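# Move two pipette tip boxes onto the pipetting robot's deck

## Task

Fetch both pipette tip boxes from the supply shelving and set them into the two free slots on the deck of the pipetting robot, which sits on the shelved bench. Each box's cover must finish completely closed on it, and every other piece of labware on the deck must finish properly seated in its slot. Turning a box upside down, or letting a box or a cover reach the floor, is a failure. The pedal bin and the stool may be shifted. At the end, release everything and back the robot away. The robot must not topple or be left leaning, or the task fails.

## Robot and tools

Robot: a Hello Robot Stretch 4 with one arm. It has an omni-wheel base, a lift riding a mast, a telescoping arm that reaches forward, a three-joint wrist (yaw, pitch, roll) and a two-finger gripper. It stands about 1.6 m tall, and the base rim lies within 0.23 m of the base origin. Loose objects may occasionally get nudged by something else.

Frames: the base frame has its origin on the floor below the base centre, x ahead, y to the left, z up. hand_pose is the pinch point between the open fingertips, given in the base frame; with all wrist joints at zero its axes line up with the base frame, and the printed position may be slightly wrong. The odometry frame is the base frame as it was when the scene began. base_odometry counts wheel rotation only, so slip looks like travel; its heading runs -3.142 to 3.142, positive to the left.

execute_actions(actions, cameras): actions is a list holding one action, or empty to just read the state and images. An action may contain "base", "joints", or both, plus optional "pace" and "contact_limits"; alternatively it is {"end_of_arm": "enable_torque"} by itself, which re-powers any wrist or gripper motor that shut off so it holds in place. All motions in an action begin together.
- base: a relative move from where the base last reported itself, exactly one key. translate_m: straight travel in metres, forward positive, -2 to 2. strafe_m: sideways metres, left positive, -2 to 2. rotate_rad: turn in place in radians, counter-clockwise (left) positive, -3.2 to 3.2.
- joints: absolute targets keyed by name. lift_m 0 to 1.2 m (tolerance 0.004). arm_m 0 to 0.55 m extension (0.004). wrist_yaw_rad -1.134 to 4.276 (0 straight ahead, positive leftward, 3.14 stowed back; past 3.4 the arm may obstruct; 0.02). wrist_pitch_rad -1.117 to 4.259 (0 level, 1.57 pointing down; 0.05). wrist_roll_rad -1.117 to 4.259 (0 keeps both fingers level; positive turns clockwise as viewed from behind; 0.02). gripper_m -0.038 to 0.141, the fingertip gap in metres; negative values press the tips together. Targets outside a joint's range are clipped and the result notes it; unknown keys or other bad values reject the whole call with no motion. Joints omitted may keep pushing toward earlier targets unseen.
- pace: "slow", "default", "fast", "max" (default if absent). Base speed up to 0.1, 0.3, 0.4, 0.6 m/s and turning 1, 2, 3, 4 rad/s respectively; with lift above 0.2 these are reduced, down to 0.3 m/s and 1 rad/s at lift 1.2. One action runs at most 15 s.
- contact_limits: only {"arm_m": v}, v from 0 (gentlest) to 0.75 (firmest), 0.5 if omitted; it sets how much force the arm may apply before halting.
- cameras: list drawn from head_camera, head_left_camera, head_right_camera, wrist_camera, all; omitted, null or ["all"] gives every camera, [] gives none. The pictures line lists the images' order.

wait(seconds): 0 to 10; commands nothing and returns the same report. zoom_image(camera, region): region [x0, y0, x1, y1] in pixels of that camera's latest full image, at most 504 by 504. read_manual(section) returns only licence texts. finished_scene(scene) ends scene 1 or 2 for good and reports success; the goal must hold at that moment. Replying with no tool call ends everything.

Cameras: head_camera atop the mast faces forward and downward; rotate the base to look around. head_left_camera and head_right_camera are fisheyes beside it, aimed more steeply down, showing the base and arm. wrist_camera looks along the fingers, tips near the bottom of its image.

Result lines: base_status and joint_status give how each motion ended: "done"; "off_target" (resting short of target, maybe still pushing); "contact_stop_at_<key>" (blocked; that part goes slack, a slack lift may sag under load, slack wheels may roll); "limit_stop_at_<name>"; "time_out"; "torque_fault" (wrist motor overloaded and went limp; send enable_torque). "limit_stop_at_own_body" means the robot nearly hit itself, likely when pitch is below -0.2 with roll below -0.4 or above 4; moving away is allowed. "limit_stop_at_tilt" means leaning over 6 degrees; lift, arm and wheels go slack. on_its_own lists things not commanded; "held at" there is a target, not a position. lidar_m: 12 horizontal ranges in metres in 30-degree sectors, first straight ahead then counter-clockwise (4th left, 7th rear, 10th right); "-" means nothing seen or closer than 0.25 m; it misses clear objects and thin legs. wrist_depth_mm: 7x7 grid of median depths, 100 to 2000 mm. turned_by_wheels vs turned_by_imu differing by over about 0.1 rad suggests a collision or slip. base_tilt in degrees, forward and right positive, with a fixed bias up to about 1.5. motor_effort is percent of maximum, bracketed value is the peak; wheel positive means turning right.

Gripping: command a gap smaller than the object; squeezing harder pulls it toward the wrist. Neither the gap reading nor "done" confirms a hold; a firm grip shows as a change in the gripper's effort. Tips stuck on a surface: raise the lift. At scene start, lift_m 0.4 with wrist_yaw_rad 0 in one action unfolds the wrist.

Avoid: dropping boxes or covers, inverting boxes, slams and hard shoves, turning or driving with over 1 kg held and arm_m above 0.2 (worse at fast paces), strong pushes with the gripper high, and ending tilted.

Each tool is called after "Request:" as name(argument=value, ...), one argument or row to a line, values as JSON.

## Session

Request:
execute_actions(
  actions=[],
)

Scene clock: 0.00 s.
base_odometry: x=+0.000 y=+0.000 heading=+0.000 (m, m, rad; odometry frame)
turned_by_wheels: +0.000 (rad since the last result)
turned_by_imu: +0.000 (rad since the last result)
base_tilt: forward=+0.8 right=+0.2 (deg)
lidar_m: 2.14 1.32 1.33 1.66 1.91 1.91 1.43 1.32 1.32 2.23 1.56 1.57
base_status: not commanded
joint_positions: lift_m=+0.241 arm_m=+0.000 wrist_yaw_rad=+3.116 wrist_pitch_rad=+0.018 wrist_roll_rad=+0.018 gripper_m=+0.057
joint_status: not commanded
motor_effort: lift_m=+19 arm_m=+0 wrist_yaw_rad=+1 wrist_pitch_rad=-6 wrist_roll_rad=+1 gripper_m=-4 wheel_0=+1 wheel_1=+0 wheel_2=+1 (%)
hand_pose: x=-0.1151 y=+0.0946 z=+0.4142 quat_wxyz=(+0.013, -0.009, +0.009, +1.000) (m; base frame)
wrist_depth_mm: - 145 246 - - - 1661 / - 114 144 - - - 1661 / - 116 143 - - - 1661 / 116 138 183 - - - 1576 / 223 1756 - - - - 1618 / 715 1430 213 1921 211 1756 1618 / 574 1060 1008 152 1078 1160 1229
pictures: head_camera, head_left_camera, head_right_camera, wrist_camera
Images, in order (width x height): head_camera 420x560, head_left_camera 420x672, head_right_camera 420x672, wrist_camera 616x392.

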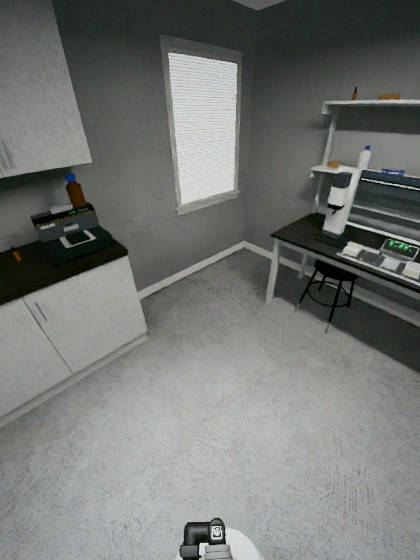

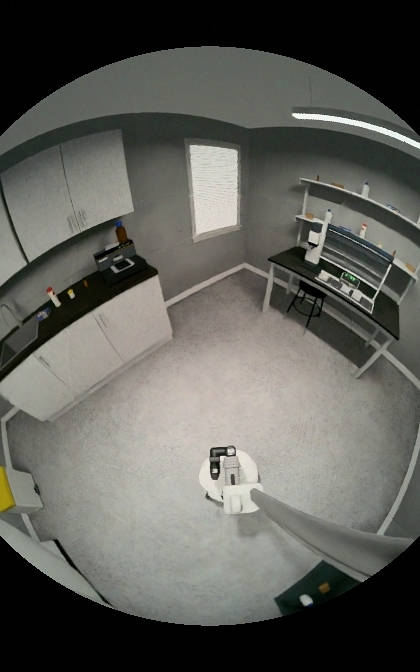

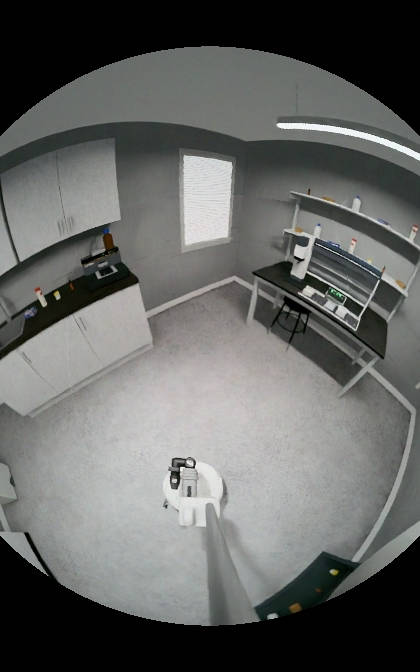

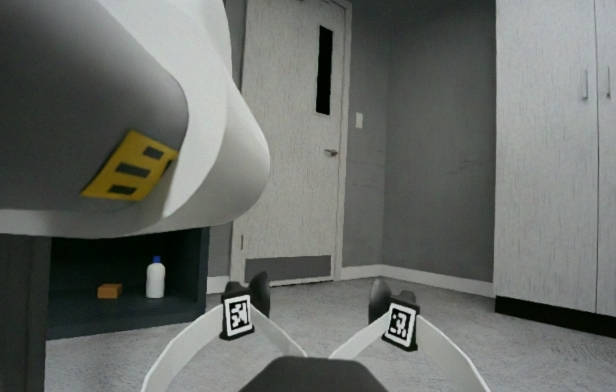

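Request:
execute_actions(
  actions=[
    {"base":{"rotate_rad":-0.8},"joints":{"lift_m":0.4,"wrist_yaw_rad":0}},
  ],
  cameras=["head_camera"],
)

Request:
zoom_image(
  camera="head_camera",
  region=[60, 100, 360, 320],
)

Scene clock: 3.17 s.
base_odometry: x=+0.000 y=+0.000 heading=-0.800 (m, m, rad; odometry frame)
turned_by_wheels: -0.800 (rad since the last result)
turned_by_imu: -0.808 (rad since the last result)
base_tilt: forward=+0.6 right=+0.2 (deg)
lidar_m: 1.57 1.68 1.35 1.31 1.41 2.00 1.91 2.37 1.38 1.31 1.89 1.59
base_status: done
joint_positions: lift_m=+0.400 arm_m=+0.000 wrist_yaw_rad=+0.000 wrist_pitch_rad=+0.018 wrist_roll_rad=+0.018 gripper_m=+0.057
joint_status: all done
motor_effort: lift_m=+24(26) arm_m=+0(0) wrist_yaw_rad=+0(10) wrist_pitch_rad=-6(5) wrist_roll_rad=+1(2) gripper_m=-2(4) wheel_0=+1(8) wheel_1=+0(6) wheel_2=+1(11) (%)
hand_pose: x=+0.4595 y=-0.0873 z=+0.5727 quat_wxyz=(+1.000, +0.009, +0.009, +0.000) (m; base frame)
wrist_depth_mm: - - - - - - - / - - 1661 1983 - - - / - - - - - - - / - 1863 1464 1618 1863 - - / - - - - - - 1983 / 1863 1983 213 - 211 - 1921 / 1366 1397 1366 152 1336 1499 1576
pictures: head_camera
Images, in order (width x height): head_camera 420x560.

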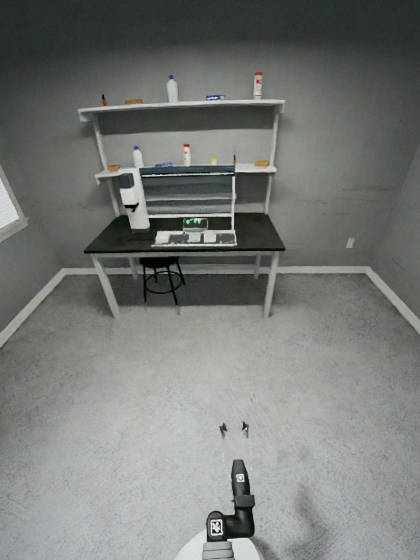

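Region (60, 100, 360, 320) of head_camera's 420x560 image, scaled by 1.680, with more detail than that image has; it fills the top 370 rows of this view, and the rest is white.

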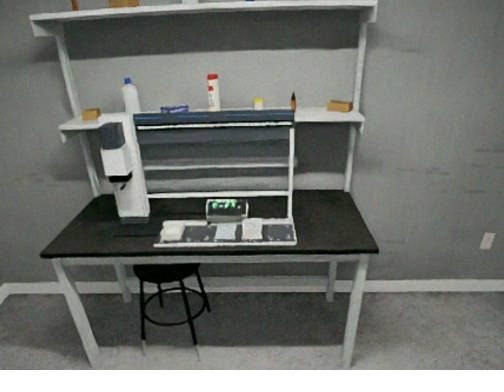

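Five positions; 2 and 5 look empty. Now the shelving.

Request:
execute_actions(
  actions=[
    {"base":{"rotate_rad":-1.57}},
  ],
  cameras=["head_camera","wrist_camera"],
)

Scene clock: 5.70 s.
base_odometry: x=+0.000 y=+0.000 heading=-2.370 (m, m, rad; odometry frame)
turned_by_wheels: -1.570 (rad since the last result)
turned_by_imu: -1.586 (rad since the last result)
base_tilt: forward=+0.6 right=+0.1 (deg)
lidar_m: 1.29 1.88 1.61 1.56 1.66 1.36 1.34 1.39 2.02 1.91 2.03 1.34
base_status: done
joint_positions: lift_m=+0.400 arm_m=+0.000 wrist_yaw_rad=+0.000 wrist_pitch_rad=+0.018 wrist_roll_rad=+0.018 gripper_m=+0.057
joint_status: not commanded
motor_effort: lift_m=+23(24) arm_m=+0(0) wrist_yaw_rad=+1(0) wrist_pitch_rad=-7(6) wrist_roll_rad=+2(1) gripper_m=-2(3) wheel_0=+2(11) wheel_1=+1(11) wheel_2=+1(11) (%)
hand_pose: x=+0.4595 y=-0.0875 z=+0.5728 quat_wxyz=(+1.000, +0.009, +0.009, +0.000) (m; base frame)
wrist_depth_mm: 1708 1708 1618 1537 1430 1366 1464 / 1661 1661 1618 1576 1537 1308 1464 / 1708 1618 1661 1537 1537 1308 1430 / 1708 1708 1576 1537 1499 1397 1464 / 1708 1661 1618 1537 1464 1138 1430 / 1618 1618 213 1537 210 1366 1397 / 1366 1366 1255 153 1255 1118 1430
pictures: head_camera, wrist_camera
camera_calibration (this result's frames):
wrist_camera: T_world_to_cam=[[0.0336067, -0.998551, 0.042029, -0.117533], [0.0369555, -0.0407824, -0.998484, 0.621062], [0.998752, 0.0351089, 0.0355313, -0.249613], [0, 0, 0, 1]] pos_world=[0.2303, -0.0832711, 0.63393]
Images, in order (width x height): head_camera 420x560, wrist_camera 616x392.

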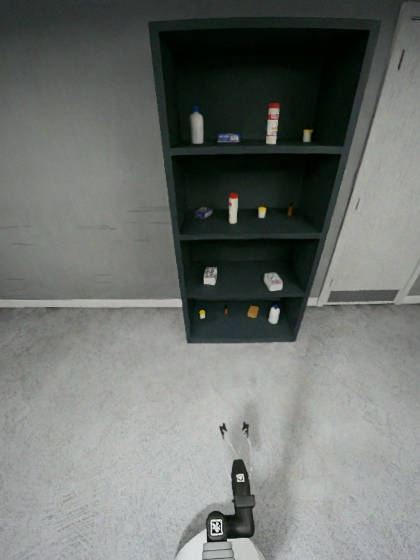

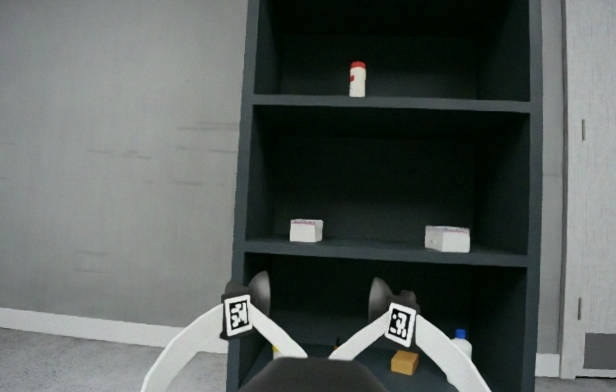

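Request:
execute_actions(
  actions=[
    {"base":{"translate_m":0.65},"joints":{"lift_m":0.45,"gripper_m":0.13}},
  ],
  cameras=["head_camera","wrist_camera"],
)

Request:
zoom_image(
  camera="head_camera",
  region=[160, 280, 360, 420],
)

Scene clock: 10.30 s.
base_odometry: x=-0.466 y=-0.453 heading=-2.370 (m, m, rad; odometry frame)
turned_by_wheels: +0.000 (rad since the last result)
turned_by_imu: +0.000 (rad since the last result)
base_tilt: forward=+0.7 right=+0.2 (deg)
lidar_m: 0.65 1.21 1.71 1.54 1.63 2.04 1.98 2.15 2.03 1.97 0.91 0.65
base_status: done
joint_positions: lift_m=+0.450 arm_m=+0.000 wrist_yaw_rad=+0.000 wrist_pitch_rad=+0.018 wrist_roll_rad=+0.018 gripper_m=+0.130
joint_status: all done
motor_effort: lift_m=+23(25) arm_m=+0(0) wrist_yaw_rad=+1(0) wrist_pitch_rad=-4(5) wrist_roll_rad=+1(2) gripper_m=-1(4) wheel_0=+1(5) wheel_1=+1(7) wheel_2=-2(10) (%)
hand_pose: x=+0.4595 y=-0.0874 z=+0.6227 quat_wxyz=(+1.000, +0.009, +0.009, +0.000) (m; base frame)
wrist_depth_mm: 1008 991 549 539 525 525 517 / 1008 508 676 768 750 732 691 / 1008 521 723 904 904 878 866 / 976 525 750 904 878 854 842 / 960 500 768 891 878 866 842 / 960 455 214 554 580 484 504 / 991 462 640 146 424 418 415
pictures: head_camera, wrist_camera
camera_calibration (this result's frames):
wrist_camera: T_world_to_cam=[[0.0338028, -0.998544, 0.0420291, -0.119665], [0.0369635, -0.0407753, -0.998484, 0.67091], [0.998745, 0.0353051, 0.0355313, -0.251386], [0, 0, 0, 1]] pos_world=[0.230316, -0.0832595, 0.683854]
Images, in order (width x height): head_camera 420x560, wrist_camera 616x392.

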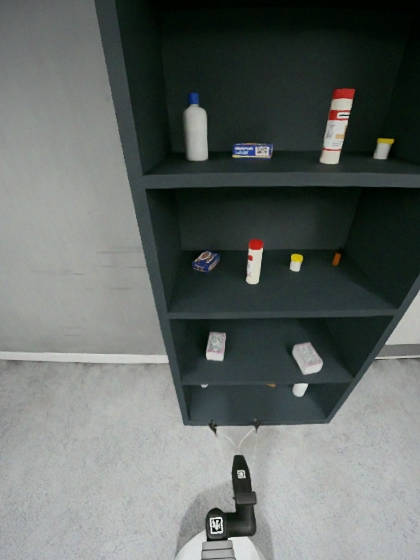

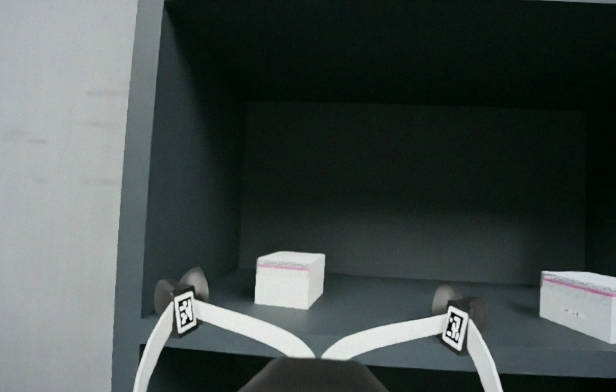

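Region (160, 280, 360, 420) of head_camera's 420x560 image, scaled by 2.520, with more detail than that image has; it fills the top 353 rows of this view, and the rest is white.

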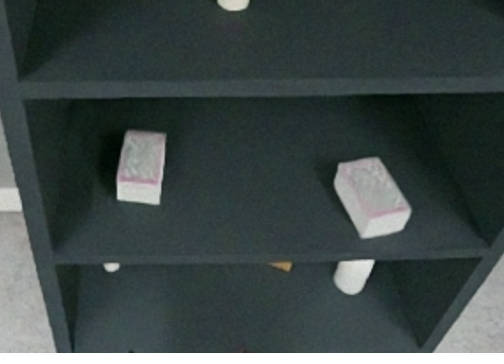

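Request:
execute_actions(
  actions=[
    {"base":{"strafe_m":0.09},"joints":{"lift_m":0.69,"gripper_m":0.141,"wrist_yaw_rad":-0.19,"wrist_pitch_rad":0.85,"wrist_roll_rad":0,"arm_m":0.17}},
  ],
  cameras=[],
)

Request:
execute_actions(
  actions=[
    {"base":{"translate_m":0.25}},
  ],
  cameras=["head_camera","wrist_camera"],
)

Scene clock: 18.27 s.
base_odometry: x=-0.403 y=-0.518 heading=-2.370 (m, m, rad; odometry frame)
turned_by_wheels: +0.000 (rad since the last result)
turned_by_imu: +0.001 (rad since the last result)
base_tilt: forward=+0.7 right=+0.1 (deg)
lidar_m: 0.65 1.20 1.74 1.46 1.52 2.25 1.99 2.14 2.12 2.06 0.89 0.69
base_status: done
joint_positions: lift_m=+0.690 arm_m=+0.169 wrist_yaw_rad=-0.190 wrist_pitch_rad=+0.851 wrist_roll_rad=+0.001 gripper_m=+0.141
joint_status: all done
motor_effort: lift_m=+24(26) arm_m=+6(7) wrist_yaw_rad=+1(1) wrist_pitch_rad=-3(3) wrist_roll_rad=+0(0) gripper_m=+0(1) wheel_0=-1(4) wheel_1=+0(14) wheel_2=-1(1) (%)
hand_pose: x=+0.5101 y=-0.1217 z=+0.6508 quat_wxyz=(+0.907, +0.039, +0.411, -0.086) (m; base frame)
wrist_depth_mm: 264 382 676 715 732 750 723 / 297 382 647 621 668 668 691 / 854 377 535 500 539 544 525 / 1008 407 452 459 455 462 462 / 1025 492 715 946 917 904 842 / 904 891 609 854 831 215 831 / 809 809 759 150 788 788 798
pictures: none
No camera images: the call's "cameras" was empty. Leave "cameras" out to get every camera's image.

Scene clock: 20.57 s.
base_odometry: x=-0.582 y=-0.692 heading=-2.369 (m, m, rad; odometry frame)
turned_by_wheels: +0.000 (rad since the last result)
turned_by_imu: +0.001 (rad since the last result)
base_tilt: forward=+0.7 right=+0.2 (deg)
lidar_m: 0.40 0.94 1.37 1.47 1.53 2.23 2.23 2.40 2.13 2.07 0.59 0.42
base_status: done
joint_positions: lift_m=+0.690 arm_m=+0.169 wrist_yaw_rad=-0.190 wrist_pitch_rad=+0.851 wrist_roll_rad=+0.001 gripper_m=+0.141
joint_status: not commanded
motor_effort: lift_m=+24(24) arm_m=+5(6) wrist_yaw_rad=+0(1) wrist_pitch_rad=-3(3) wrist_roll_rad=+0(0) gripper_m=-1(1) wheel_0=+2(4) wheel_1=+3(7) wheel_2=-1(8) (%)
hand_pose: x=+0.5101 y=-0.1217 z=+0.6508 quat_wxyz=(+0.907, +0.039, +0.411, -0.086) (m; base frame)
wrist_depth_mm: 218 347 462 466 477 484 492 / 221 343 517 525 530 535 544 / 220 342 535 539 544 549 554 / 219 340 455 366 459 462 462 / 216 336 394 315 397 394 402 / 214 281 330 307 349 216 349 / 211 298 309 150 312 309 315
pictures: head_camera, wrist_camera
camera_calibration (this result's frames):
wrist_camera: T_world_to_cam=[[-0.122854, -0.992317, 0.0146057, -0.0583311], [-0.711769, 0.0778454, -0.698086, 0.896581], [0.691586, -0.0961583, -0.715865, 0.327959], [0, 0, 0, 1]] pos_world=[0.404181, -0.0961417, 0.861518]
Images, in order (width x height): head_camera 420x560, wrist_camera 616x392.

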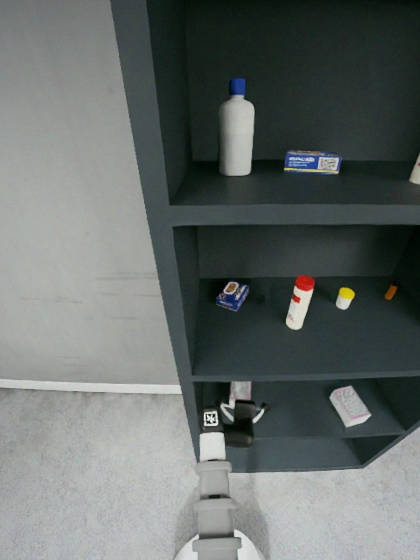

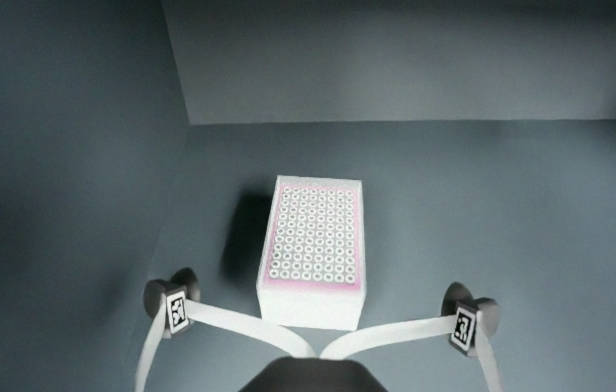

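Request:
execute_actions(
  actions=[
    {"base":{"strafe_m":-0.012},"joints":{"lift_m":0.606}},
  ],
  cameras=[],
)

Request:
execute_actions(
  actions=[
    {"joints":{"arm_m":0.27},"pace":"slow","contact_limits":{"arm_m":0.2}},
  ],
  cameras=["head_right_camera","wrist_camera"],
)

Scene clock: 24.17 s.
base_odometry: x=-0.590 y=-0.684 heading=-2.369 (m, m, rad; odometry frame)
turned_by_wheels: +0.000 (rad since the last result)
turned_by_imu: +0.001 (rad since the last result)
base_tilt: forward=+0.6 right=+0.1 (deg)
lidar_m: 0.41 0.94 1.33 1.47 1.51 2.21 2.24 2.37 2.11 2.06 0.56 0.43
base_status: done
joint_positions: lift_m=+0.606 arm_m=+0.169 wrist_yaw_rad=-0.190 wrist_pitch_rad=+0.851 wrist_roll_rad=+0.001 gripper_m=+0.141
joint_status: all done
motor_effort: lift_m=+14(23) arm_m=+6(6) wrist_yaw_rad=+1(1) wrist_pitch_rad=-3(4) wrist_roll_rad=+1(1) gripper_m=+0(1) wheel_0=+2(15) wheel_1=-1(11) wheel_2=+0(3) (%)
hand_pose: x=+0.5101 y=-0.1217 z=+0.5677 quat_wxyz=(+0.907, +0.039, +0.411, -0.086) (m; base frame)
wrist_depth_mm: 239 370 459 466 477 480 492 / 237 375 492 488 492 496 508 / 238 370 399 293 402 407 410 / 236 324 327 248 340 345 343 / 234 289 283 249 296 296 297 / 232 249 245 259 260 214 260 / 222 229 230 150 232 229 236
pictures: none
No camera images: the call's "cameras" was empty. Leave "cameras" out to get every camera's image.

Scene clock: 26.47 s.
base_odometry: x=-0.590 y=-0.684 heading=-2.369 (m, m, rad; odometry frame)
turned_by_wheels: +0.000 (rad since the last result)
turned_by_imu: +0.000 (rad since the last result)
base_tilt: forward=+0.7 right=+0.1 (deg)
lidar_m: 0.41 0.93 1.33 1.46 1.53 2.19 2.22 2.38 2.11 2.08 0.57 0.42
base_status: not commanded
joint_positions: lift_m=+0.606 arm_m=+0.269 wrist_yaw_rad=-0.190 wrist_pitch_rad=+0.852 wrist_roll_rad=+0.000 gripper_m=+0.141
joint_status: all done
motor_effort: lift_m=+14(14) arm_m=+6(4) wrist_yaw_rad=+1(1) wrist_pitch_rad=-5(3) wrist_roll_rad=+1(1) gripper_m=+0(2) wheel_0=+2(3) wheel_1=-1(1) wheel_2=+0(0) (%)
contact_limits: arm_m 0.2
hand_pose: x=+0.6100 y=-0.1217 z=+0.5676 quat_wxyz=(+0.907, +0.039, +0.411, -0.086) (m; base frame)
wrist_depth_mm: 229 351 366 375 375 384 387 / 229 359 404 415 418 427 433 / 229 357 397 399 404 404 410 / 227 325 336 254 322 343 342 / 224 287 293 213 226 294 297 / 222 244 195 189 198 213 260 / 218 229 225 148 227 229 236
pictures: head_right_camera, wrist_camera
camera_calibration (this result's frames):
wrist_camera: T_world_to_cam=[[-0.122808, -0.992323, 0.0146193, -0.0448719], [-0.712053, 0.0778418, -0.697798, 0.909534], [0.691302, -0.0961046, -0.716146, 0.199668], [0, 0, 0, 1]] pos_world=[0.504095, -0.0961381, 0.778319]
Images, in order (width x height): head_right_camera 420x672, wrist_camera 616x392.

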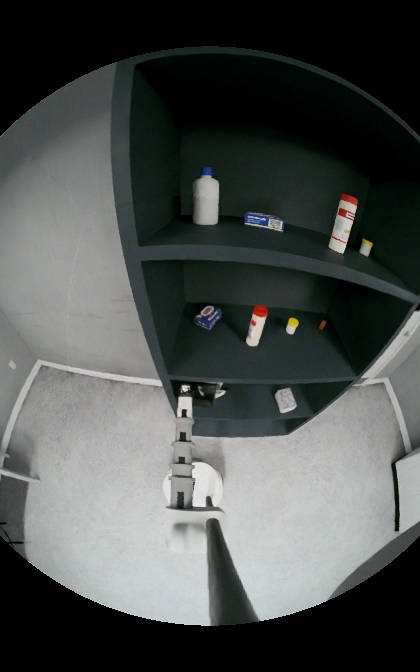

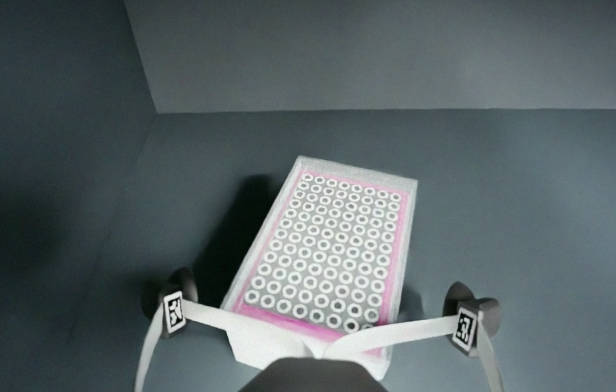

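Request:
execute_actions(
  actions=[
    {"base":{"strafe_m":-0.01},"joints":{"lift_m":0.622,"arm_m":0.295},"pace":"slow","contact_limits":{"arm_m":0.2}},
  ],
  cameras=["wrist_camera"],
)

Request:
execute_actions(
  actions=[
    {"joints":{"gripper_m":0.08},"pace":"slow"},
  ],
  cameras=["wrist_camera"],
)

Scene clock: 35.57 s.
base_odometry: x=-0.597 y=-0.677 heading=-2.370 (m, m, rad; odometry frame)
turned_by_wheels: +0.000 (rad since the last result)
turned_by_imu: +0.001 (rad since the last result)
base_tilt: forward=+0.6 right=+0.1 (deg)
lidar_m: 0.40 0.93 1.36 1.52 1.54 2.23 2.24 2.39 2.12 2.06 0.58 0.43
base_status: done
joint_positions: lift_m=+0.622 arm_m=+0.294 wrist_yaw_rad=-0.190 wrist_pitch_rad=+0.852 wrist_roll_rad=+0.000 gripper_m=+0.141
joint_status: all done
motor_effort: lift_m=+24(24) arm_m=+6(6) wrist_yaw_rad=+0(0) wrist_pitch_rad=-4(4) wrist_roll_rad=+0(0) gripper_m=-1(1) wheel_0=+1(9) wheel_1=-4(4) wheel_2=+0(1) (%)
contact_limits: arm_m 0.2
hand_pose: x=+0.6350 y=-0.1217 z=+0.5827 quat_wxyz=(+0.907, +0.039, +0.411, -0.086) (m; base frame)
wrist_depth_mm: 240 334 340 345 351 355 362 / 242 359 384 387 397 402 402 / 241 375 413 415 418 430 430 / 240 342 357 357 359 362 368 / 237 307 309 233 251 314 315 / 236 264 209 206 216 216 277 / 230 243 234 150 241 243 252
pictures: wrist_camera
camera_calibration (this result's frames):
wrist_camera: T_world_to_cam=[[-0.122813, -0.992322, 0.0146214, -0.0420186], [-0.712039, 0.0778423, -0.697811, 0.937934], [0.691315, -0.0961112, -0.716132, 0.193198], [0, 0, 0, 1]] pos_world=[0.529125, -0.0961385, 0.79347]
Images, in order (width x height): wrist_camera 616x392.

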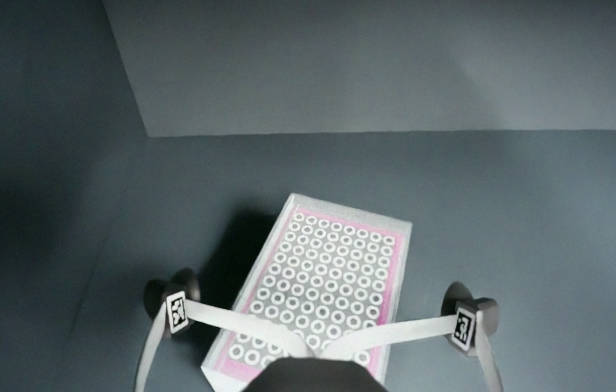

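Scene clock: 38.77 s.
base_odometry: x=-0.597 y=-0.677 heading=-2.370 (m, m, rad; odometry frame)
turned_by_wheels: +0.000 (rad since the last result)
turned_by_imu: +0.001 (rad since the last result)
base_tilt: forward=+0.6 right=+0.1 (deg)
lidar_m: 0.41 0.94 1.36 1.50 1.52 2.23 2.24 2.39 2.08 2.07 0.58 0.44
base_status: not commanded
joint_positions: lift_m=+0.622 arm_m=+0.294 wrist_yaw_rad=-0.190 wrist_pitch_rad=+0.851 wrist_roll_rad=+0.000 gripper_m=+0.080
joint_status: all done
motor_effort: lift_m=+24(24) arm_m=+6(6) wrist_yaw_rad=+0(0) wrist_pitch_rad=-3(4) wrist_roll_rad=+1(0) gripper_m=-5(6) wheel_0=+1(1) wheel_1=-4(4) wheel_2=+0(0) (%)
hand_pose: x=+0.6351 y=-0.1217 z=+0.5828 quat_wxyz=(+0.907, +0.039, +0.411, -0.086) (m; base frame)
wrist_depth_mm: 241 334 340 345 347 357 357 / 242 359 384 387 392 399 404 / 240 377 413 418 427 433 436 / 239 343 357 357 359 364 366 / 238 307 310 233 252 315 319 / 235 270 198 206 206 276 277 / 230 241 214 187 236 243 252
pictures: wrist_camera
camera_calibration (this result's frames):
wrist_camera: T_world_to_cam=[[-0.122626, -0.992345, 0.0146395, -0.0421181], [-0.71187, 0.0776702, -0.698004, 0.938019], [0.691523, -0.0960151, -0.715945, 0.192941], [0, 0, 0, 1]] pos_world=[0.529159, -0.0961265, 0.793492]
Images, in order (width x height): wrist_camera 616x392.

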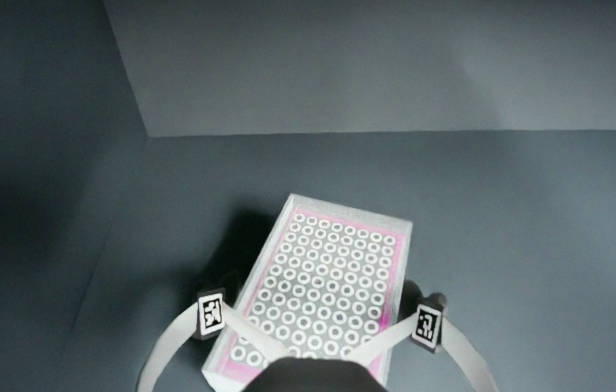

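Request:
execute_actions(
  actions=[
    {"joints":{"gripper_m":0.05}},
  ],
  cameras=["wrist_camera"],
)

Scene clock: 40.33 s.
base_odometry: x=-0.597 y=-0.677 heading=-2.370 (m, m, rad; odometry frame)
turned_by_wheels: +0.000 (rad since the last result)
turned_by_imu: +0.000 (rad since the last result)
base_tilt: forward=+0.6 right=+0.2 (deg)
lidar_m: 0.39 0.95 1.35 1.50 1.55 2.22 2.21 2.39 2.10 2.08 0.57 0.42
base_status: not commanded
joint_positions: lift_m=+0.622 arm_m=+0.294 wrist_yaw_rad=-0.190 wrist_pitch_rad=+0.851 wrist_roll_rad=+0.000 gripper_m=+0.050
joint_status: all done
motor_effort: lift_m=+24(24) arm_m=+6(6) wrist_yaw_rad=+0(0) wrist_pitch_rad=-4(3) wrist_roll_rad=+0(0) gripper_m=-17(15) wheel_0=+1(1) wheel_1=-4(4) wheel_2=+0(0) (%)
hand_pose: x=+0.6351 y=-0.1217 z=+0.5828 quat_wxyz=(+0.907, +0.039, +0.411, -0.086) (m; base frame)
wrist_depth_mm: 241 334 338 343 351 359 362 / 242 357 382 387 394 399 404 / 242 375 410 418 424 430 436 / 240 345 355 357 362 364 364 / 238 307 309 234 298 315 315 / 235 271 200 206 204 276 277 / 231 241 233 187 197 206 252
pictures: wrist_camera
camera_calibration (this result's frames):
wrist_camera: T_world_to_cam=[[-0.122627, -0.992345, 0.0146395, -0.0421172], [-0.71187, 0.0776706, -0.698004, 0.938022], [0.691523, -0.0960154, -0.715945, 0.192938], [0, 0, 0, 1]] pos_world=[0.529164, -0.0961265, 0.793492]
Images, in order (width x height): wrist_camera 616x392.

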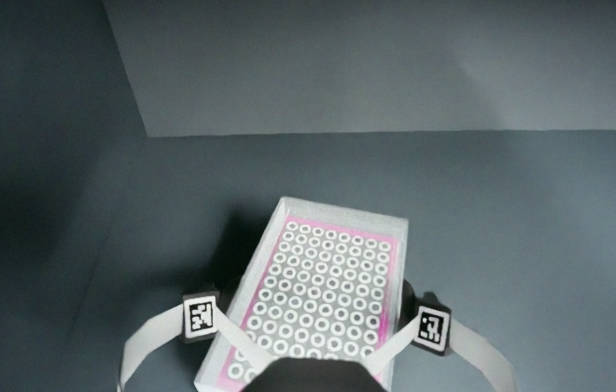

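Request:
execute_actions(
  actions=[
    {"joints":{"gripper_m":0.105}},
  ],
  cameras=[],
)

Request:
execute_actions(
  actions=[
    {"joints":{"lift_m":0.603},"pace":"slow"},
  ],
  cameras=["wrist_camera"],
)

Scene clock: 42.97 s.
base_odometry: x=-0.597 y=-0.677 heading=-2.370 (m, m, rad; odometry frame)
turned_by_wheels: +0.000 (rad since the last result)
turned_by_imu: +0.001 (rad since the last result)
base_tilt: forward=+0.6 right=+0.1 (deg)
lidar_m: 0.41 0.94 1.36 1.53 1.52 2.23 2.24 2.37 2.11 2.07 0.58 0.44
base_status: not commanded
joint_positions: lift_m=+0.622 arm_m=+0.294 wrist_yaw_rad=-0.190 wrist_pitch_rad=+0.852 wrist_roll_rad=+0.000 gripper_m=+0.105
joint_status: all done
motor_effort: lift_m=+24(24) arm_m=+6(6) wrist_yaw_rad=+1(0) wrist_pitch_rad=-4(5) wrist_roll_rad=+0(0) gripper_m=-2(14) wheel_0=+1(1) wheel_1=-4(4) wheel_2=+0(0) (%)
hand_pose: x=+0.6350 y=-0.1217 z=+0.5827 quat_wxyz=(+0.907, +0.039, +0.411, -0.086) (m; base frame)
wrist_depth_mm: 242 332 342 347 349 357 359 / 242 359 382 389 394 402 402 / 241 377 410 413 421 430 439 / 240 345 359 359 364 364 366 / 236 307 309 234 252 312 315 / 234 272 204 205 211 267 279 / 231 242 232 144 241 241 251
pictures: none
No camera images: the call's "cameras" was empty. Leave "cameras" out to get every camera's image.

Scene clock: 43.87 s.
base_odometry: x=-0.597 y=-0.677 heading=-2.370 (m, m, rad; odometry frame)
turned_by_wheels: +0.000 (rad since the last result)
turned_by_imu: +0.000 (rad since the last result)
base_tilt: forward=+0.6 right=+0.1 (deg)
lidar_m: 0.41 0.94 1.34 1.51 1.52 2.23 2.23 2.39 2.11 2.07 0.58 0.43
base_status: not commanded
joint_positions: lift_m=+0.604 arm_m=+0.294 wrist_yaw_rad=-0.190 wrist_pitch_rad=+0.843 wrist_roll_rad=+0.001 gripper_m=+0.105
joint_status: all done
motor_effort: lift_m=+7(23) arm_m=+6(6) wrist_yaw_rad=+2(2) wrist_pitch_rad=+21(21) wrist_roll_rad=-2(2) gripper_m=-1(2) wheel_0=+1(1) wheel_1=-4(4) wheel_2=+0(0) (%)
hand_pose: x=+0.6368 y=-0.1222 z=+0.5668 quat_wxyz=(+0.908, +0.039, +0.407, -0.087) (m; base frame)
wrist_depth_mm: 242 332 340 345 347 357 359 / 243 359 379 387 389 397 399 / 242 379 404 415 415 418 424 / 240 334 345 349 347 351 355 / 239 298 298 219 230 301 303 / 236 258 193 193 196 259 265 / 226 231 179 145 225 232 241
pictures: wrist_camera
camera_calibration (this result's frames):
wrist_camera: T_world_to_cam=[[-0.12399, -0.992175, 0.0146805, -0.041261], [-0.70598, 0.077809, -0.703945, 0.927713], [0.697294, -0.0976461, -0.710103, 0.173071], [0, 0, 0, 1]] pos_world=[0.52915, -0.0962229, 0.776563]
Images, in order (width x height): wrist_camera 616x392.

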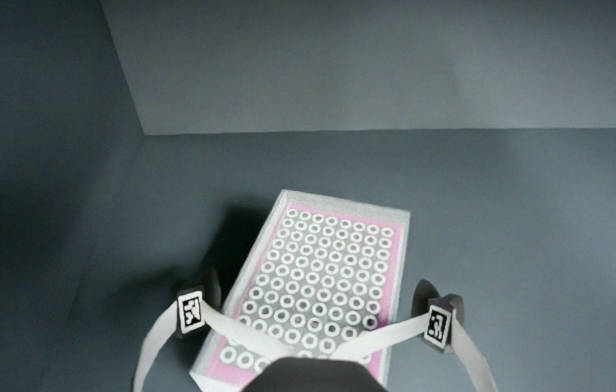

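Request:
execute_actions(
  actions=[
    {"joints":{"lift_m":0.61,"gripper_m":0.045}},
  ],
  cameras=["wrist_camera"],
)

Request:
execute_actions(
  actions=[
    {"joints":{"lift_m":0.625},"pace":"slow"},
  ],
  cameras=["wrist_camera"],
)

Scene clock: 46.30 s.
base_odometry: x=-0.597 y=-0.677 heading=-2.370 (m, m, rad; odometry frame)
turned_by_wheels: +0.000 (rad since the last result)
turned_by_imu: +0.001 (rad since the last result)
base_tilt: forward=+0.7 right=+0.2 (deg)
lidar_m: 0.40 0.94 1.35 1.55 1.52 2.22 2.23 2.42 2.09 2.08 0.58 0.41
base_status: not commanded
joint_positions: lift_m=+0.610 arm_m=+0.294 wrist_yaw_rad=-0.190 wrist_pitch_rad=+0.851 wrist_roll_rad=+0.001 gripper_m=+0.045
joint_status: all done
motor_effort: lift_m=+22(22) arm_m=+5(5) wrist_yaw_rad=+0(5) wrist_pitch_rad=-3(20) wrist_roll_rad=+0(2) gripper_m=-15(17) wheel_0=+2(2) wheel_1=-4(4) wheel_2=+0(0) (%)
hand_pose: x=+0.6353 y=-0.1217 z=+0.5710 quat_wxyz=(+0.907, +0.039, +0.411, -0.086) (m; base frame)
wrist_depth_mm: 242 330 342 345 349 357 359 / 242 355 382 387 397 397 404 / 241 375 402 404 407 415 415 / 239 327 343 340 347 347 345 / 237 293 296 219 236 300 301 / 235 259 191 192 198 264 264 / 225 229 179 176 183 201 239
pictures: wrist_camera
camera_calibration (this result's frames):
wrist_camera: T_world_to_cam=[[-0.122625, -0.992346, 0.0145875, -0.0418952], [-0.711597, 0.0776675, -0.698282, 0.929911], [0.691805, -0.0960069, -0.715674, 0.184059], [0, 0, 0, 1]] pos_world=[0.529251, -0.0961274, 0.781677]
Images, in order (width x height): wrist_camera 616x392.

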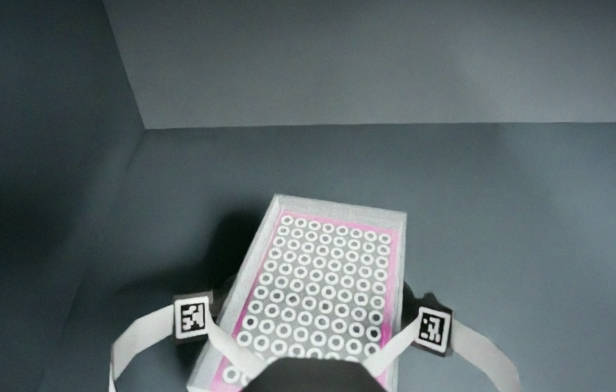

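Scene clock: 47.13 s.
base_odometry: x=-0.597 y=-0.677 heading=-2.370 (m, m, rad; odometry frame)
turned_by_wheels: +0.000 (rad since the last result)
turned_by_imu: +0.000 (rad since the last result)
base_tilt: forward=+0.6 right=+0.1 (deg)
lidar_m: 0.41 0.95 1.32 1.53 1.54 2.22 2.24 2.39 2.11 2.06 0.57 0.41
base_status: not commanded
joint_positions: lift_m=+0.625 arm_m=+0.294 wrist_yaw_rad=-0.190 wrist_pitch_rad=+0.851 wrist_roll_rad=+0.001 gripper_m=+0.045
joint_status: all done
motor_effort: lift_m=+25(24) arm_m=+5(5) wrist_yaw_rad=+0(0) wrist_pitch_rad=-3(3) wrist_roll_rad=+0(0) gripper_m=-17(18) wheel_0=+2(1) wheel_1=-4(4) wheel_2=+0(0) (%)
hand_pose: x=+0.6352 y=-0.1217 z=+0.5858 quat_wxyz=(+0.907, +0.039, +0.411, -0.086) (m; base frame)
wrist_depth_mm: 241 330 340 345 349 357 359 / 240 357 379 387 394 402 404 / 241 377 407 418 427 430 436 / 241 345 359 362 366 366 373 / 237 310 314 237 309 315 319 / 235 273 202 208 205 279 279 / 231 243 236 190 200 208 255
pictures: wrist_camera
camera_calibration (this result's frames):
wrist_camera: T_world_to_cam=[[-0.122666, -0.992341, 0.0145682, -0.0420766], [-0.711793, 0.0777386, -0.698074, 0.940188], [0.691595, -0.0959996, -0.715877, 0.19493], [0, 0, 0, 1]] pos_world=[0.529245, -0.09613, 0.796479]
Images, in order (width x height): wrist_camera 616x392.

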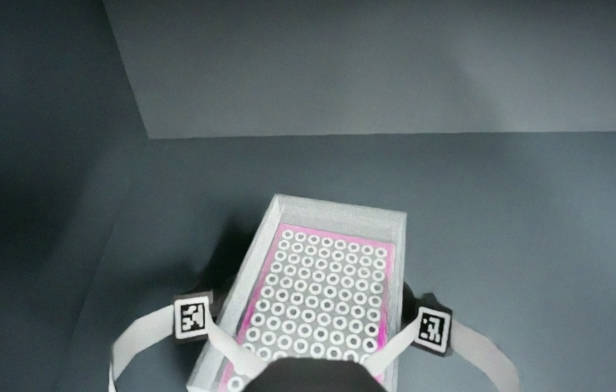

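Request:
execute_actions(
  actions=[
    {"joints":{"lift_m":0.609},"pace":"slow"},
  ],
  cameras=[],
)

Request:
execute_actions(
  actions=[
    {"base":{"strafe_m":-0.1},"joints":{"wrist_yaw_rad":0.12,"arm_m":0.2},"pace":"slow"},
  ],
  cameras=["wrist_camera"],
)

Request:
execute_actions(
  actions=[
    {"joints":{"gripper_m":0.11,"lift_m":0.625}},
  ],
  cameras=[],
)

Scene clock: 49.33 s.
base_odometry: x=-0.597 y=-0.677 heading=-2.370 (m, m, rad; odometry frame)
turned_by_wheels: +0.000 (rad since the last result)
turned_by_imu: +0.000 (rad since the last result)
base_tilt: forward=+0.6 right=+0.1 (deg)
lidar_m: 0.40 0.92 1.34 1.53 1.54 2.20 2.24 2.41 2.12 2.06 0.58 0.43
base_status: not commanded
joint_positions: lift_m=+0.609 arm_m=+0.294 wrist_yaw_rad=-0.190 wrist_pitch_rad=+0.851 wrist_roll_rad=+0.001 gripper_m=+0.045
joint_status: all done
motor_effort: lift_m=+14(24) arm_m=+5(5) wrist_yaw_rad=+0(0) wrist_pitch_rad=-2(2) wrist_roll_rad=+0(0) gripper_m=-16(16) wheel_0=+1(1) wheel_1=-4(4) wheel_2=+0(0) (%)
hand_pose: x=+0.6352 y=-0.1217 z=+0.5707 quat_wxyz=(+0.907, +0.039, +0.411, -0.086) (m; base frame)
wrist_depth_mm: 241 336 340 345 349 357 359 / 241 357 382 389 394 399 402 / 241 373 404 404 407 407 418 / 240 327 340 342 343 343 349 / 238 294 296 218 236 300 300 / 234 259 190 192 198 263 265 / 225 228 179 175 183 201 240
pictures: none
No camera images: the call's "cameras" was empty. Leave "cameras" out to get every camera's image.

Scene clock: 51.57 s.
base_odometry: x=-0.667 y=-0.605 heading=-2.370 (m, m, rad; odometry frame)
turned_by_wheels: +0.000 (rad since the last result)
turned_by_imu: +0.000 (rad since the last result)
base_tilt: forward=+0.7 right=+0.1 (deg)
lidar_m: 0.39 0.43 1.34 1.62 1.64 2.32 2.23 2.40 2.02 1.97 0.56 0.41
base_status: done
joint_positions: lift_m=+0.609 arm_m=+0.201 wrist_yaw_rad=+0.120 wrist_pitch_rad=+0.851 wrist_roll_rad=+0.001 gripper_m=+0.045
joint_status: all done
motor_effort: lift_m=+14(14) arm_m=-6(6) wrist_yaw_rad=-1(7) wrist_pitch_rad=-4(4) wrist_roll_rad=+1(0) gripper_m=-17(16) wheel_0=+4(6) wheel_1=-3(12) wheel_2=+0(3) (%)
hand_pose: x=+0.5712 y=-0.0639 z=+0.5707 quat_wxyz=(+0.909, -0.025, +0.412, +0.055) (m; base frame)
wrist_depth_mm: 249 332 433 415 394 370 353 / 257 343 469 459 433 407 389 / 267 364 399 402 404 410 413 / 277 336 342 342 345 347 347 / 278 293 297 217 236 300 298 / 257 259 190 192 198 263 263 / 230 230 178 176 183 202 240
pictures: wrist_camera
camera_calibration (this result's frames):
wrist_camera: T_world_to_cam=[[0.186132, -0.982416, 0.0145919, -0.168143], [-0.7015, -0.143278, -0.698119, 0.859614], [0.687934, 0.119706, -0.715833, 0.249772], [0, 0, 0, 1]] pos_world=[0.462488, -0.0719218, 0.781361]
Images, in order (width x height): wrist_camera 616x392.

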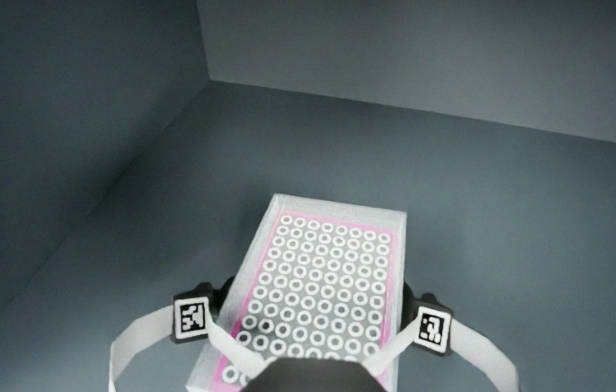

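Scene clock: 53.07 s.
base_odometry: x=-0.667 y=-0.605 heading=-2.369 (m, m, rad; odometry frame)
turned_by_wheels: +0.000 (rad since the last result)
turned_by_imu: +0.000 (rad since the last result)
base_tilt: forward=+0.7 right=+0.2 (deg)
lidar_m: 0.40 0.42 1.34 1.62 1.66 2.30 2.24 2.37 2.02 1.97 0.57 0.41
base_status: not commanded
joint_positions: lift_m=+0.625 arm_m=+0.201 wrist_yaw_rad=+0.120 wrist_pitch_rad=+0.850 wrist_roll_rad=+0.001 gripper_m=+0.110
joint_status: all done
motor_effort: lift_m=+22(24) arm_m=-5(6) wrist_yaw_rad=+0(1) wrist_pitch_rad=+2(4) wrist_roll_rad=+0(1) gripper_m=+0(17) wheel_0=+4(3) wheel_1=-2(3) wheel_2=+0(0) (%)
hand_pose: x=+0.5714 y=-0.0639 z=+0.5863 quat_wxyz=(+0.909, -0.025, +0.411, +0.055) (m; base frame)
wrist_depth_mm: 249 330 436 418 392 375 351 / 259 347 477 466 436 404 389 / 268 362 430 430 439 439 421 / 277 353 366 366 368 370 373 / 286 312 314 240 312 319 319 / 272 277 202 210 213 282 282 / 247 247 243 144 240 245 254
pictures: none
No camera images: the call's "cameras" was empty. Leave "cameras" out to get every camera's image.

Request:
execute_actions(
  actions=[
    {"joints":{"lift_m":0.66}},
  ],
  cameras=[],
)

Request:
execute_actions(
  actions=[
    {"base":{"translate_m":-0.12},"joints":{"arm_m":0.0}},
  ],
  cameras=[],
)

Request:
execute_actions(
  actions=[
    {"base":{"strafe_m":0.023},"joints":{"lift_m":0.40,"wrist_pitch_rad":0.0,"wrist_yaw_rad":0}},
  ],
  cameras=["wrist_camera","head_camera"],
)

Request:
zoom_image(
  camera="wrist_camera",
  region=[230, 190, 616, 350],
)

Scene clock: 55.27 s.
base_odometry: x=-0.667 y=-0.605 heading=-2.369 (m, m, rad; odometry frame)
turned_by_wheels: +0.000 (rad since the last result)
turned_by_imu: +0.000 (rad since the last result)
base_tilt: forward=+0.6 right=+0.2 (deg)
lidar_m: 0.40 0.45 1.34 1.60 1.63 2.31 2.23 2.41 2.02 1.98 0.57 0.42
base_status: not commanded
joint_positions: lift_m=+0.660 arm_m=+0.201 wrist_yaw_rad=+0.120 wrist_pitch_rad=+0.851 wrist_roll_rad=+0.001 gripper_m=+0.110
joint_status: all done
motor_effort: lift_m=+24(25) arm_m=-5(5) wrist_yaw_rad=+0(0) wrist_pitch_rad=-4(2) wrist_roll_rad=+1(1) gripper_m=-2(2) wheel_0=+4(3) wheel_1=-2(2) wheel_2=+0(0) (%)
hand_pose: x=+0.5710 y=-0.0640 z=+0.6208 quat_wxyz=(+0.909, -0.025, +0.412, +0.055) (m; base frame)
wrist_depth_mm: 250 330 436 418 394 373 353 / 258 345 477 462 436 407 392 / 268 362 477 484 480 455 430 / 278 379 407 415 413 418 418 / 287 353 355 357 357 362 362 / 294 312 202 246 246 317 319 / 278 278 279 144 278 278 286
pictures: none
No camera images: the call's "cameras" was empty. Leave "cameras" out to get every camera's image.

Scene clock: 56.97 s.
base_odometry: x=-0.581 y=-0.521 heading=-2.370 (m, m, rad; odometry frame)
turned_by_wheels: +0.000 (rad since the last result)
turned_by_imu: +0.000 (rad since the last result)
base_tilt: forward=+0.8 right=+0.1 (deg)
lidar_m: 0.51 0.57 1.55 1.60 1.68 2.18 2.10 2.28 1.99 1.95 0.75 0.54
base_status: done
joint_positions: lift_m=+0.660 arm_m=+0.001 wrist_yaw_rad=+0.120 wrist_pitch_rad=+0.852 wrist_roll_rad=+0.001 gripper_m=+0.110
joint_status: all done
motor_effort: lift_m=+24(24) arm_m=-6(5) wrist_yaw_rad=+1(0) wrist_pitch_rad=-5(4) wrist_roll_rad=+0(1) gripper_m=-1(0) wheel_0=-2(4) wheel_1=-2(7) wheel_2=+0(13) (%)
hand_pose: x=+0.3711 y=-0.0641 z=+0.6207 quat_wxyz=(+0.909, -0.024, +0.412, +0.054) (m; base frame)
wrist_depth_mm: 904 357 535 715 691 647 621 / 1025 387 544 597 574 615 615 / 1205 452 488 452 459 500 500 / 1160 1078 455 427 418 421 418 / 1008 1008 691 904 891 831 384 / 878 891 202 798 798 820 723 / 778 778 798 145 723 699 741
pictures: none
No camera images: the call's "cameras" was empty. Leave "cameras" out to get every camera's image.

Scene clock: 59.10 s.
base_odometry: x=-0.565 y=-0.538 heading=-2.370 (m, m, rad; odometry frame)
turned_by_wheels: +0.000 (rad since the last result)
turned_by_imu: +0.001 (rad since the last result)
base_tilt: forward=+0.6 right=+0.2 (deg)
lidar_m: 0.52 0.56 1.53 1.55 1.64 2.18 2.12 2.26 2.02 1.96 0.72 0.54
base_status: done
joint_positions: lift_m=+0.400 arm_m=+0.001 wrist_yaw_rad=+0.000 wrist_pitch_rad=+0.002 wrist_roll_rad=+0.000 gripper_m=+0.110
joint_status: all done
motor_effort: lift_m=+14(24) arm_m=-5(6) wrist_yaw_rad=+0(1) wrist_pitch_rad=-8(10) wrist_roll_rad=+0(0) gripper_m=-3(2) wheel_0=+1(7) wheel_1=-1(9) wheel_2=+0(3) (%)
hand_pose: x=+0.4604 y=-0.0874 z=+0.5780 quat_wxyz=(+1.000, +0.000, +0.001, +0.000) (m; base frame)
wrist_depth_mm: 878 404 597 627 597 591 564 / 854 418 723 778 768 741 741 / 597 421 723 768 759 750 741 / 343 433 750 759 750 723 723 / 343 433 683 402 750 732 715 / 336 347 203 377 375 449 477 / 329 373 459 145 301 294 290
pictures: head_camera, wrist_camera
camera_calibration (this result's frames):
wrist_camera: T_world_to_cam=[[0.0332849, -0.997657, 0.0597678, -0.127725], [0.0523908, -0.0579771, -0.996942, 0.616678], [0.998072, 0.0363144, 0.0503383, -0.258904], [0, 0, 0, 1]] pos_world=[0.230348, -0.0822704, 0.635459]
Images, in order (width x height): head_camera 420x560, wrist_camera 616x392.

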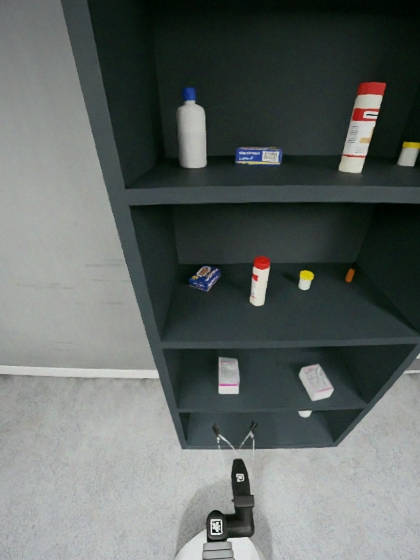

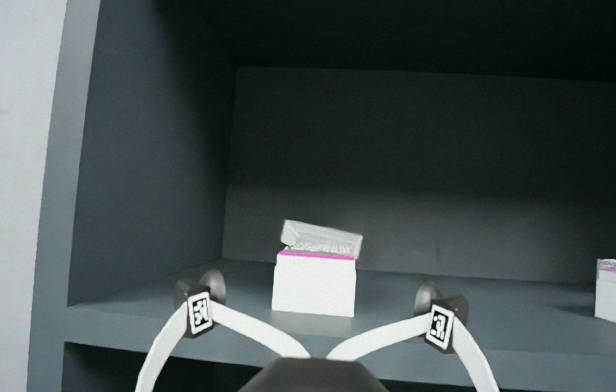

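Region (230, 190, 616, 350) of wrist_camera's 616x392 image, scaled by 1.306; it fills the top 209 rows of this view, and the rest is white.

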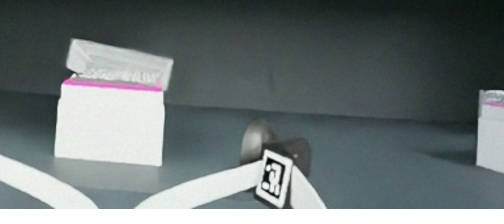

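Request:
zoom_image(
  camera="head_camera",
  region=[190, 340, 270, 410],
)

Request:
execute_actions(
  actions=[
    {"joints":{"lift_m":0.66,"wrist_pitch_rad":0.85,"arm_m":0.2}},
  ],
  cameras=["wrist_camera"],
)

Region (190, 340, 270, 410) of head_camera's 420x560 image, scaled by 6.300, with more detail than that image has; it fills the top 441 rows of this view, and the rest is white.

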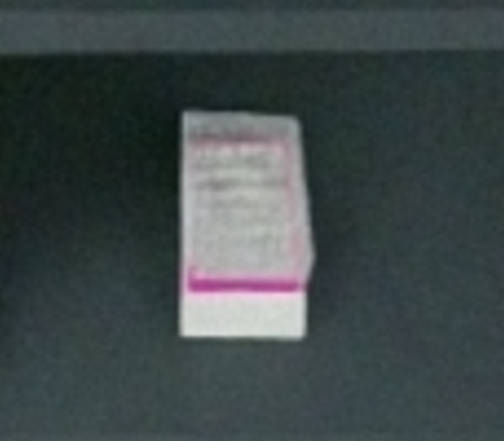

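Scene clock: 62.53 s.
base_odometry: x=-0.565 y=-0.538 heading=-2.370 (m, m, rad; odometry frame)
turned_by_wheels: +0.000 (rad since the last result)
turned_by_imu: +0.001 (rad since the last result)
base_tilt: forward=+0.6 right=+0.1 (deg)
lidar_m: 0.52 0.55 1.52 1.55 1.64 2.20 2.10 2.28 2.02 1.98 0.75 0.55
base_status: not commanded
joint_positions: lift_m=+0.660 arm_m=+0.199 wrist_yaw_rad=+0.000 wrist_pitch_rad=+0.851 wrist_roll_rad=+0.001 gripper_m=+0.110
joint_status: all done
motor_effort: lift_m=+24(30) arm_m=+6(13) wrist_yaw_rad=+1(49) wrist_pitch_rad=-3(100) wrist_roll_rad=+1(17) gripper_m=-2(1) wheel_0=+1(1) wheel_1=-1(1) wheel_2=-1(7) (%)
hand_pose: x=+0.5600 y=-0.0874 z=+0.6208 quat_wxyz=(+0.911, +0.000, +0.413, +0.000) (m; base frame)
wrist_depth_mm: 274 379 539 539 521 508 496 / 282 394 554 574 564 554 544 / 289 407 480 488 492 492 500 / 294 392 407 327 415 415 421 / 301 355 357 294 359 362 362 / 297 314 203 315 310 317 319 / 368 301 294 145 278 277 287
pictures: wrist_camera
camera_calibration (this result's frames):
wrist_camera: T_world_to_cam=[[0.0666652, -0.997669, 0.0145575, -0.124277], [-0.713777, -0.0578797, -0.697978, 0.897644], [0.697193, 0.03614, -0.715972, 0.283742], [0, 0, 0, 1]] pos_world=[0.451179, -0.0822864, 0.831495]
Images, in order (width x height): wrist_camera 616x392.

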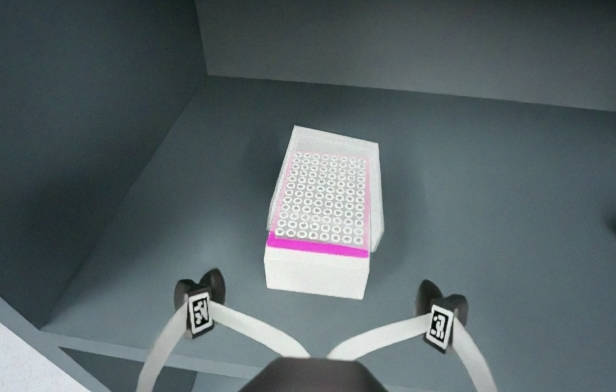

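Request:
execute_actions(
  actions=[
    {"joints":{"wrist_pitch_rad":0.6,"gripper_m":0.125}},
  ],
  cameras=[],
)

Request:
execute_actions(
  actions=[
    {"joints":{"arm_m":0.28}},
  ],
  cameras=[],
)

Request:
execute_actions(
  actions=[
    {"joints":{"lift_m":0.603},"pace":"slow"},
  ],
  cameras=["wrist_camera"],
)

Scene clock: 65.43 s.
base_odometry: x=-0.565 y=-0.538 heading=-2.370 (m, m, rad; odometry frame)
turned_by_wheels: +0.000 (rad since the last result)
turned_by_imu: +0.001 (rad since the last result)
base_tilt: forward=+0.7 right=+0.2 (deg)
lidar_m: 0.51 0.57 1.51 1.57 1.65 2.17 2.12 2.28 2.03 1.98 0.73 0.54
base_status: not commanded
joint_positions: lift_m=+0.660 arm_m=+0.199 wrist_yaw_rad=+0.000 wrist_pitch_rad=+0.602 wrist_roll_rad=+0.001 gripper_m=+0.125
joint_status: all done
motor_effort: lift_m=+24(24) arm_m=+6(5) wrist_yaw_rad=+1(1) wrist_pitch_rad=-5(9) wrist_roll_rad=+0(0) gripper_m=-2(4) wheel_0=+1(1) wheel_1=-1(1) wheel_2=-1(1) (%)
hand_pose: x=+0.6077 y=-0.0874 z=+0.6744 quat_wxyz=(+0.955, +0.000, +0.297, +0.000) (m; base frame)
wrist_depth_mm: 274 379 512 504 488 477 469 / 281 389 549 539 530 512 504 / 286 402 591 597 574 559 544 / 291 415 591 609 597 591 574 / 300 427 477 484 492 500 500 / 300 379 203 324 392 394 410 / 303 334 340 145 338 343 353
pictures: none
No camera images: the call's "cameras" was empty. Leave "cameras" out to get every camera's image.

Scene clock: 66.60 s.
base_odometry: x=-0.565 y=-0.538 heading=-2.370 (m, m, rad; odometry frame)
turned_by_wheels: +0.000 (rad since the last result)
turned_by_imu: +0.000 (rad since the last result)
base_tilt: forward=+0.6 right=+0.1 (deg)
lidar_m: 0.51 0.56 1.54 1.57 1.65 2.18 2.10 2.27 2.02 1.97 0.75 0.53
base_status: not commanded
joint_positions: lift_m=+0.660 arm_m=+0.279 wrist_yaw_rad=+0.000 wrist_pitch_rad=+0.602 wrist_roll_rad=+0.001 gripper_m=+0.125
joint_status: all done
motor_effort: lift_m=+24(24) arm_m=+6(6) wrist_yaw_rad=+1(1) wrist_pitch_rad=-4(6) wrist_roll_rad=+0(1) gripper_m=+0(0) wheel_0=+1(1) wheel_1=-1(1) wheel_2=-1(1) (%)
hand_pose: x=+0.6877 y=-0.0874 z=+0.6745 quat_wxyz=(+0.955, +0.000, +0.296, +0.000) (m; base frame)
wrist_depth_mm: 268 373 445 430 418 413 402 / 274 384 480 466 449 439 430 / 278 394 521 504 488 477 459 / 286 407 559 554 535 517 504 / 290 415 480 480 492 500 500 / 294 373 204 404 402 394 413 / 296 334 340 145 332 342 353
pictures: none
No camera images: the call's "cameras" was empty. Leave "cameras" out to get every camera's image.

Scene clock: 67.97 s.
base_odometry: x=-0.565 y=-0.538 heading=-2.370 (m, m, rad; odometry frame)
turned_by_wheels: +0.000 (rad since the last result)
turned_by_imu: +0.000 (rad since the last result)
base_tilt: forward=+0.7 right=+0.1 (deg)
lidar_m: 0.52 0.56 1.52 1.56 1.62 2.18 2.09 2.28 2.00 1.96 0.74 0.53
base_status: not commanded
joint_positions: lift_m=+0.603 arm_m=+0.279 wrist_yaw_rad=+0.000 wrist_pitch_rad=+0.602 wrist_roll_rad=+0.001 gripper_m=+0.125
joint_status: all done
motor_effort: lift_m=+14(23) arm_m=+5(6) wrist_yaw_rad=+1(1) wrist_pitch_rad=-6(3) wrist_roll_rad=+0(1) gripper_m=-1(2) wheel_0=+1(1) wheel_1=-1(1) wheel_2=+0(1) (%)
hand_pose: x=+0.6877 y=-0.0874 z=+0.6183 quat_wxyz=(+0.955, +0.000, +0.296, +0.000) (m; base frame)
wrist_depth_mm: 267 375 439 427 418 413 402 / 276 384 480 462 459 445 433 / 282 394 525 508 496 477 459 / 287 407 488 500 504 504 492 / 291 373 394 397 404 410 413 / 293 317 204 249 267 322 338 / 271 273 278 145 274 278 287
pictures: wrist_camera
camera_calibration (this result's frames):
wrist_camera: T_world_to_cam=[[0.0611216, -0.997661, 0.0305984, -0.138835], [-0.519225, -0.0579618, -0.85267, 0.948925], [0.852449, 0.036229, -0.521554, -0.0340301], [0, 0, 0, 1]] pos_world=[0.530201, -0.0822765, 0.795619]
Images, in order (width x height): wrist_camera 616x392.

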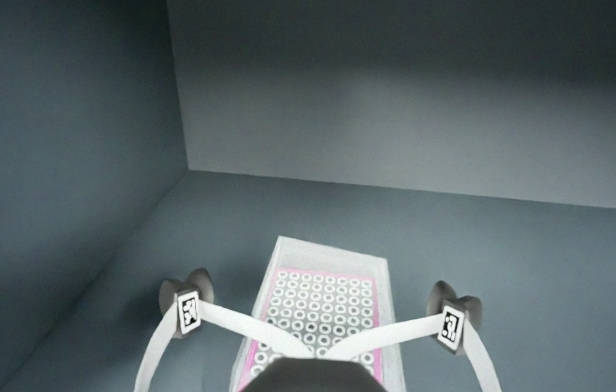

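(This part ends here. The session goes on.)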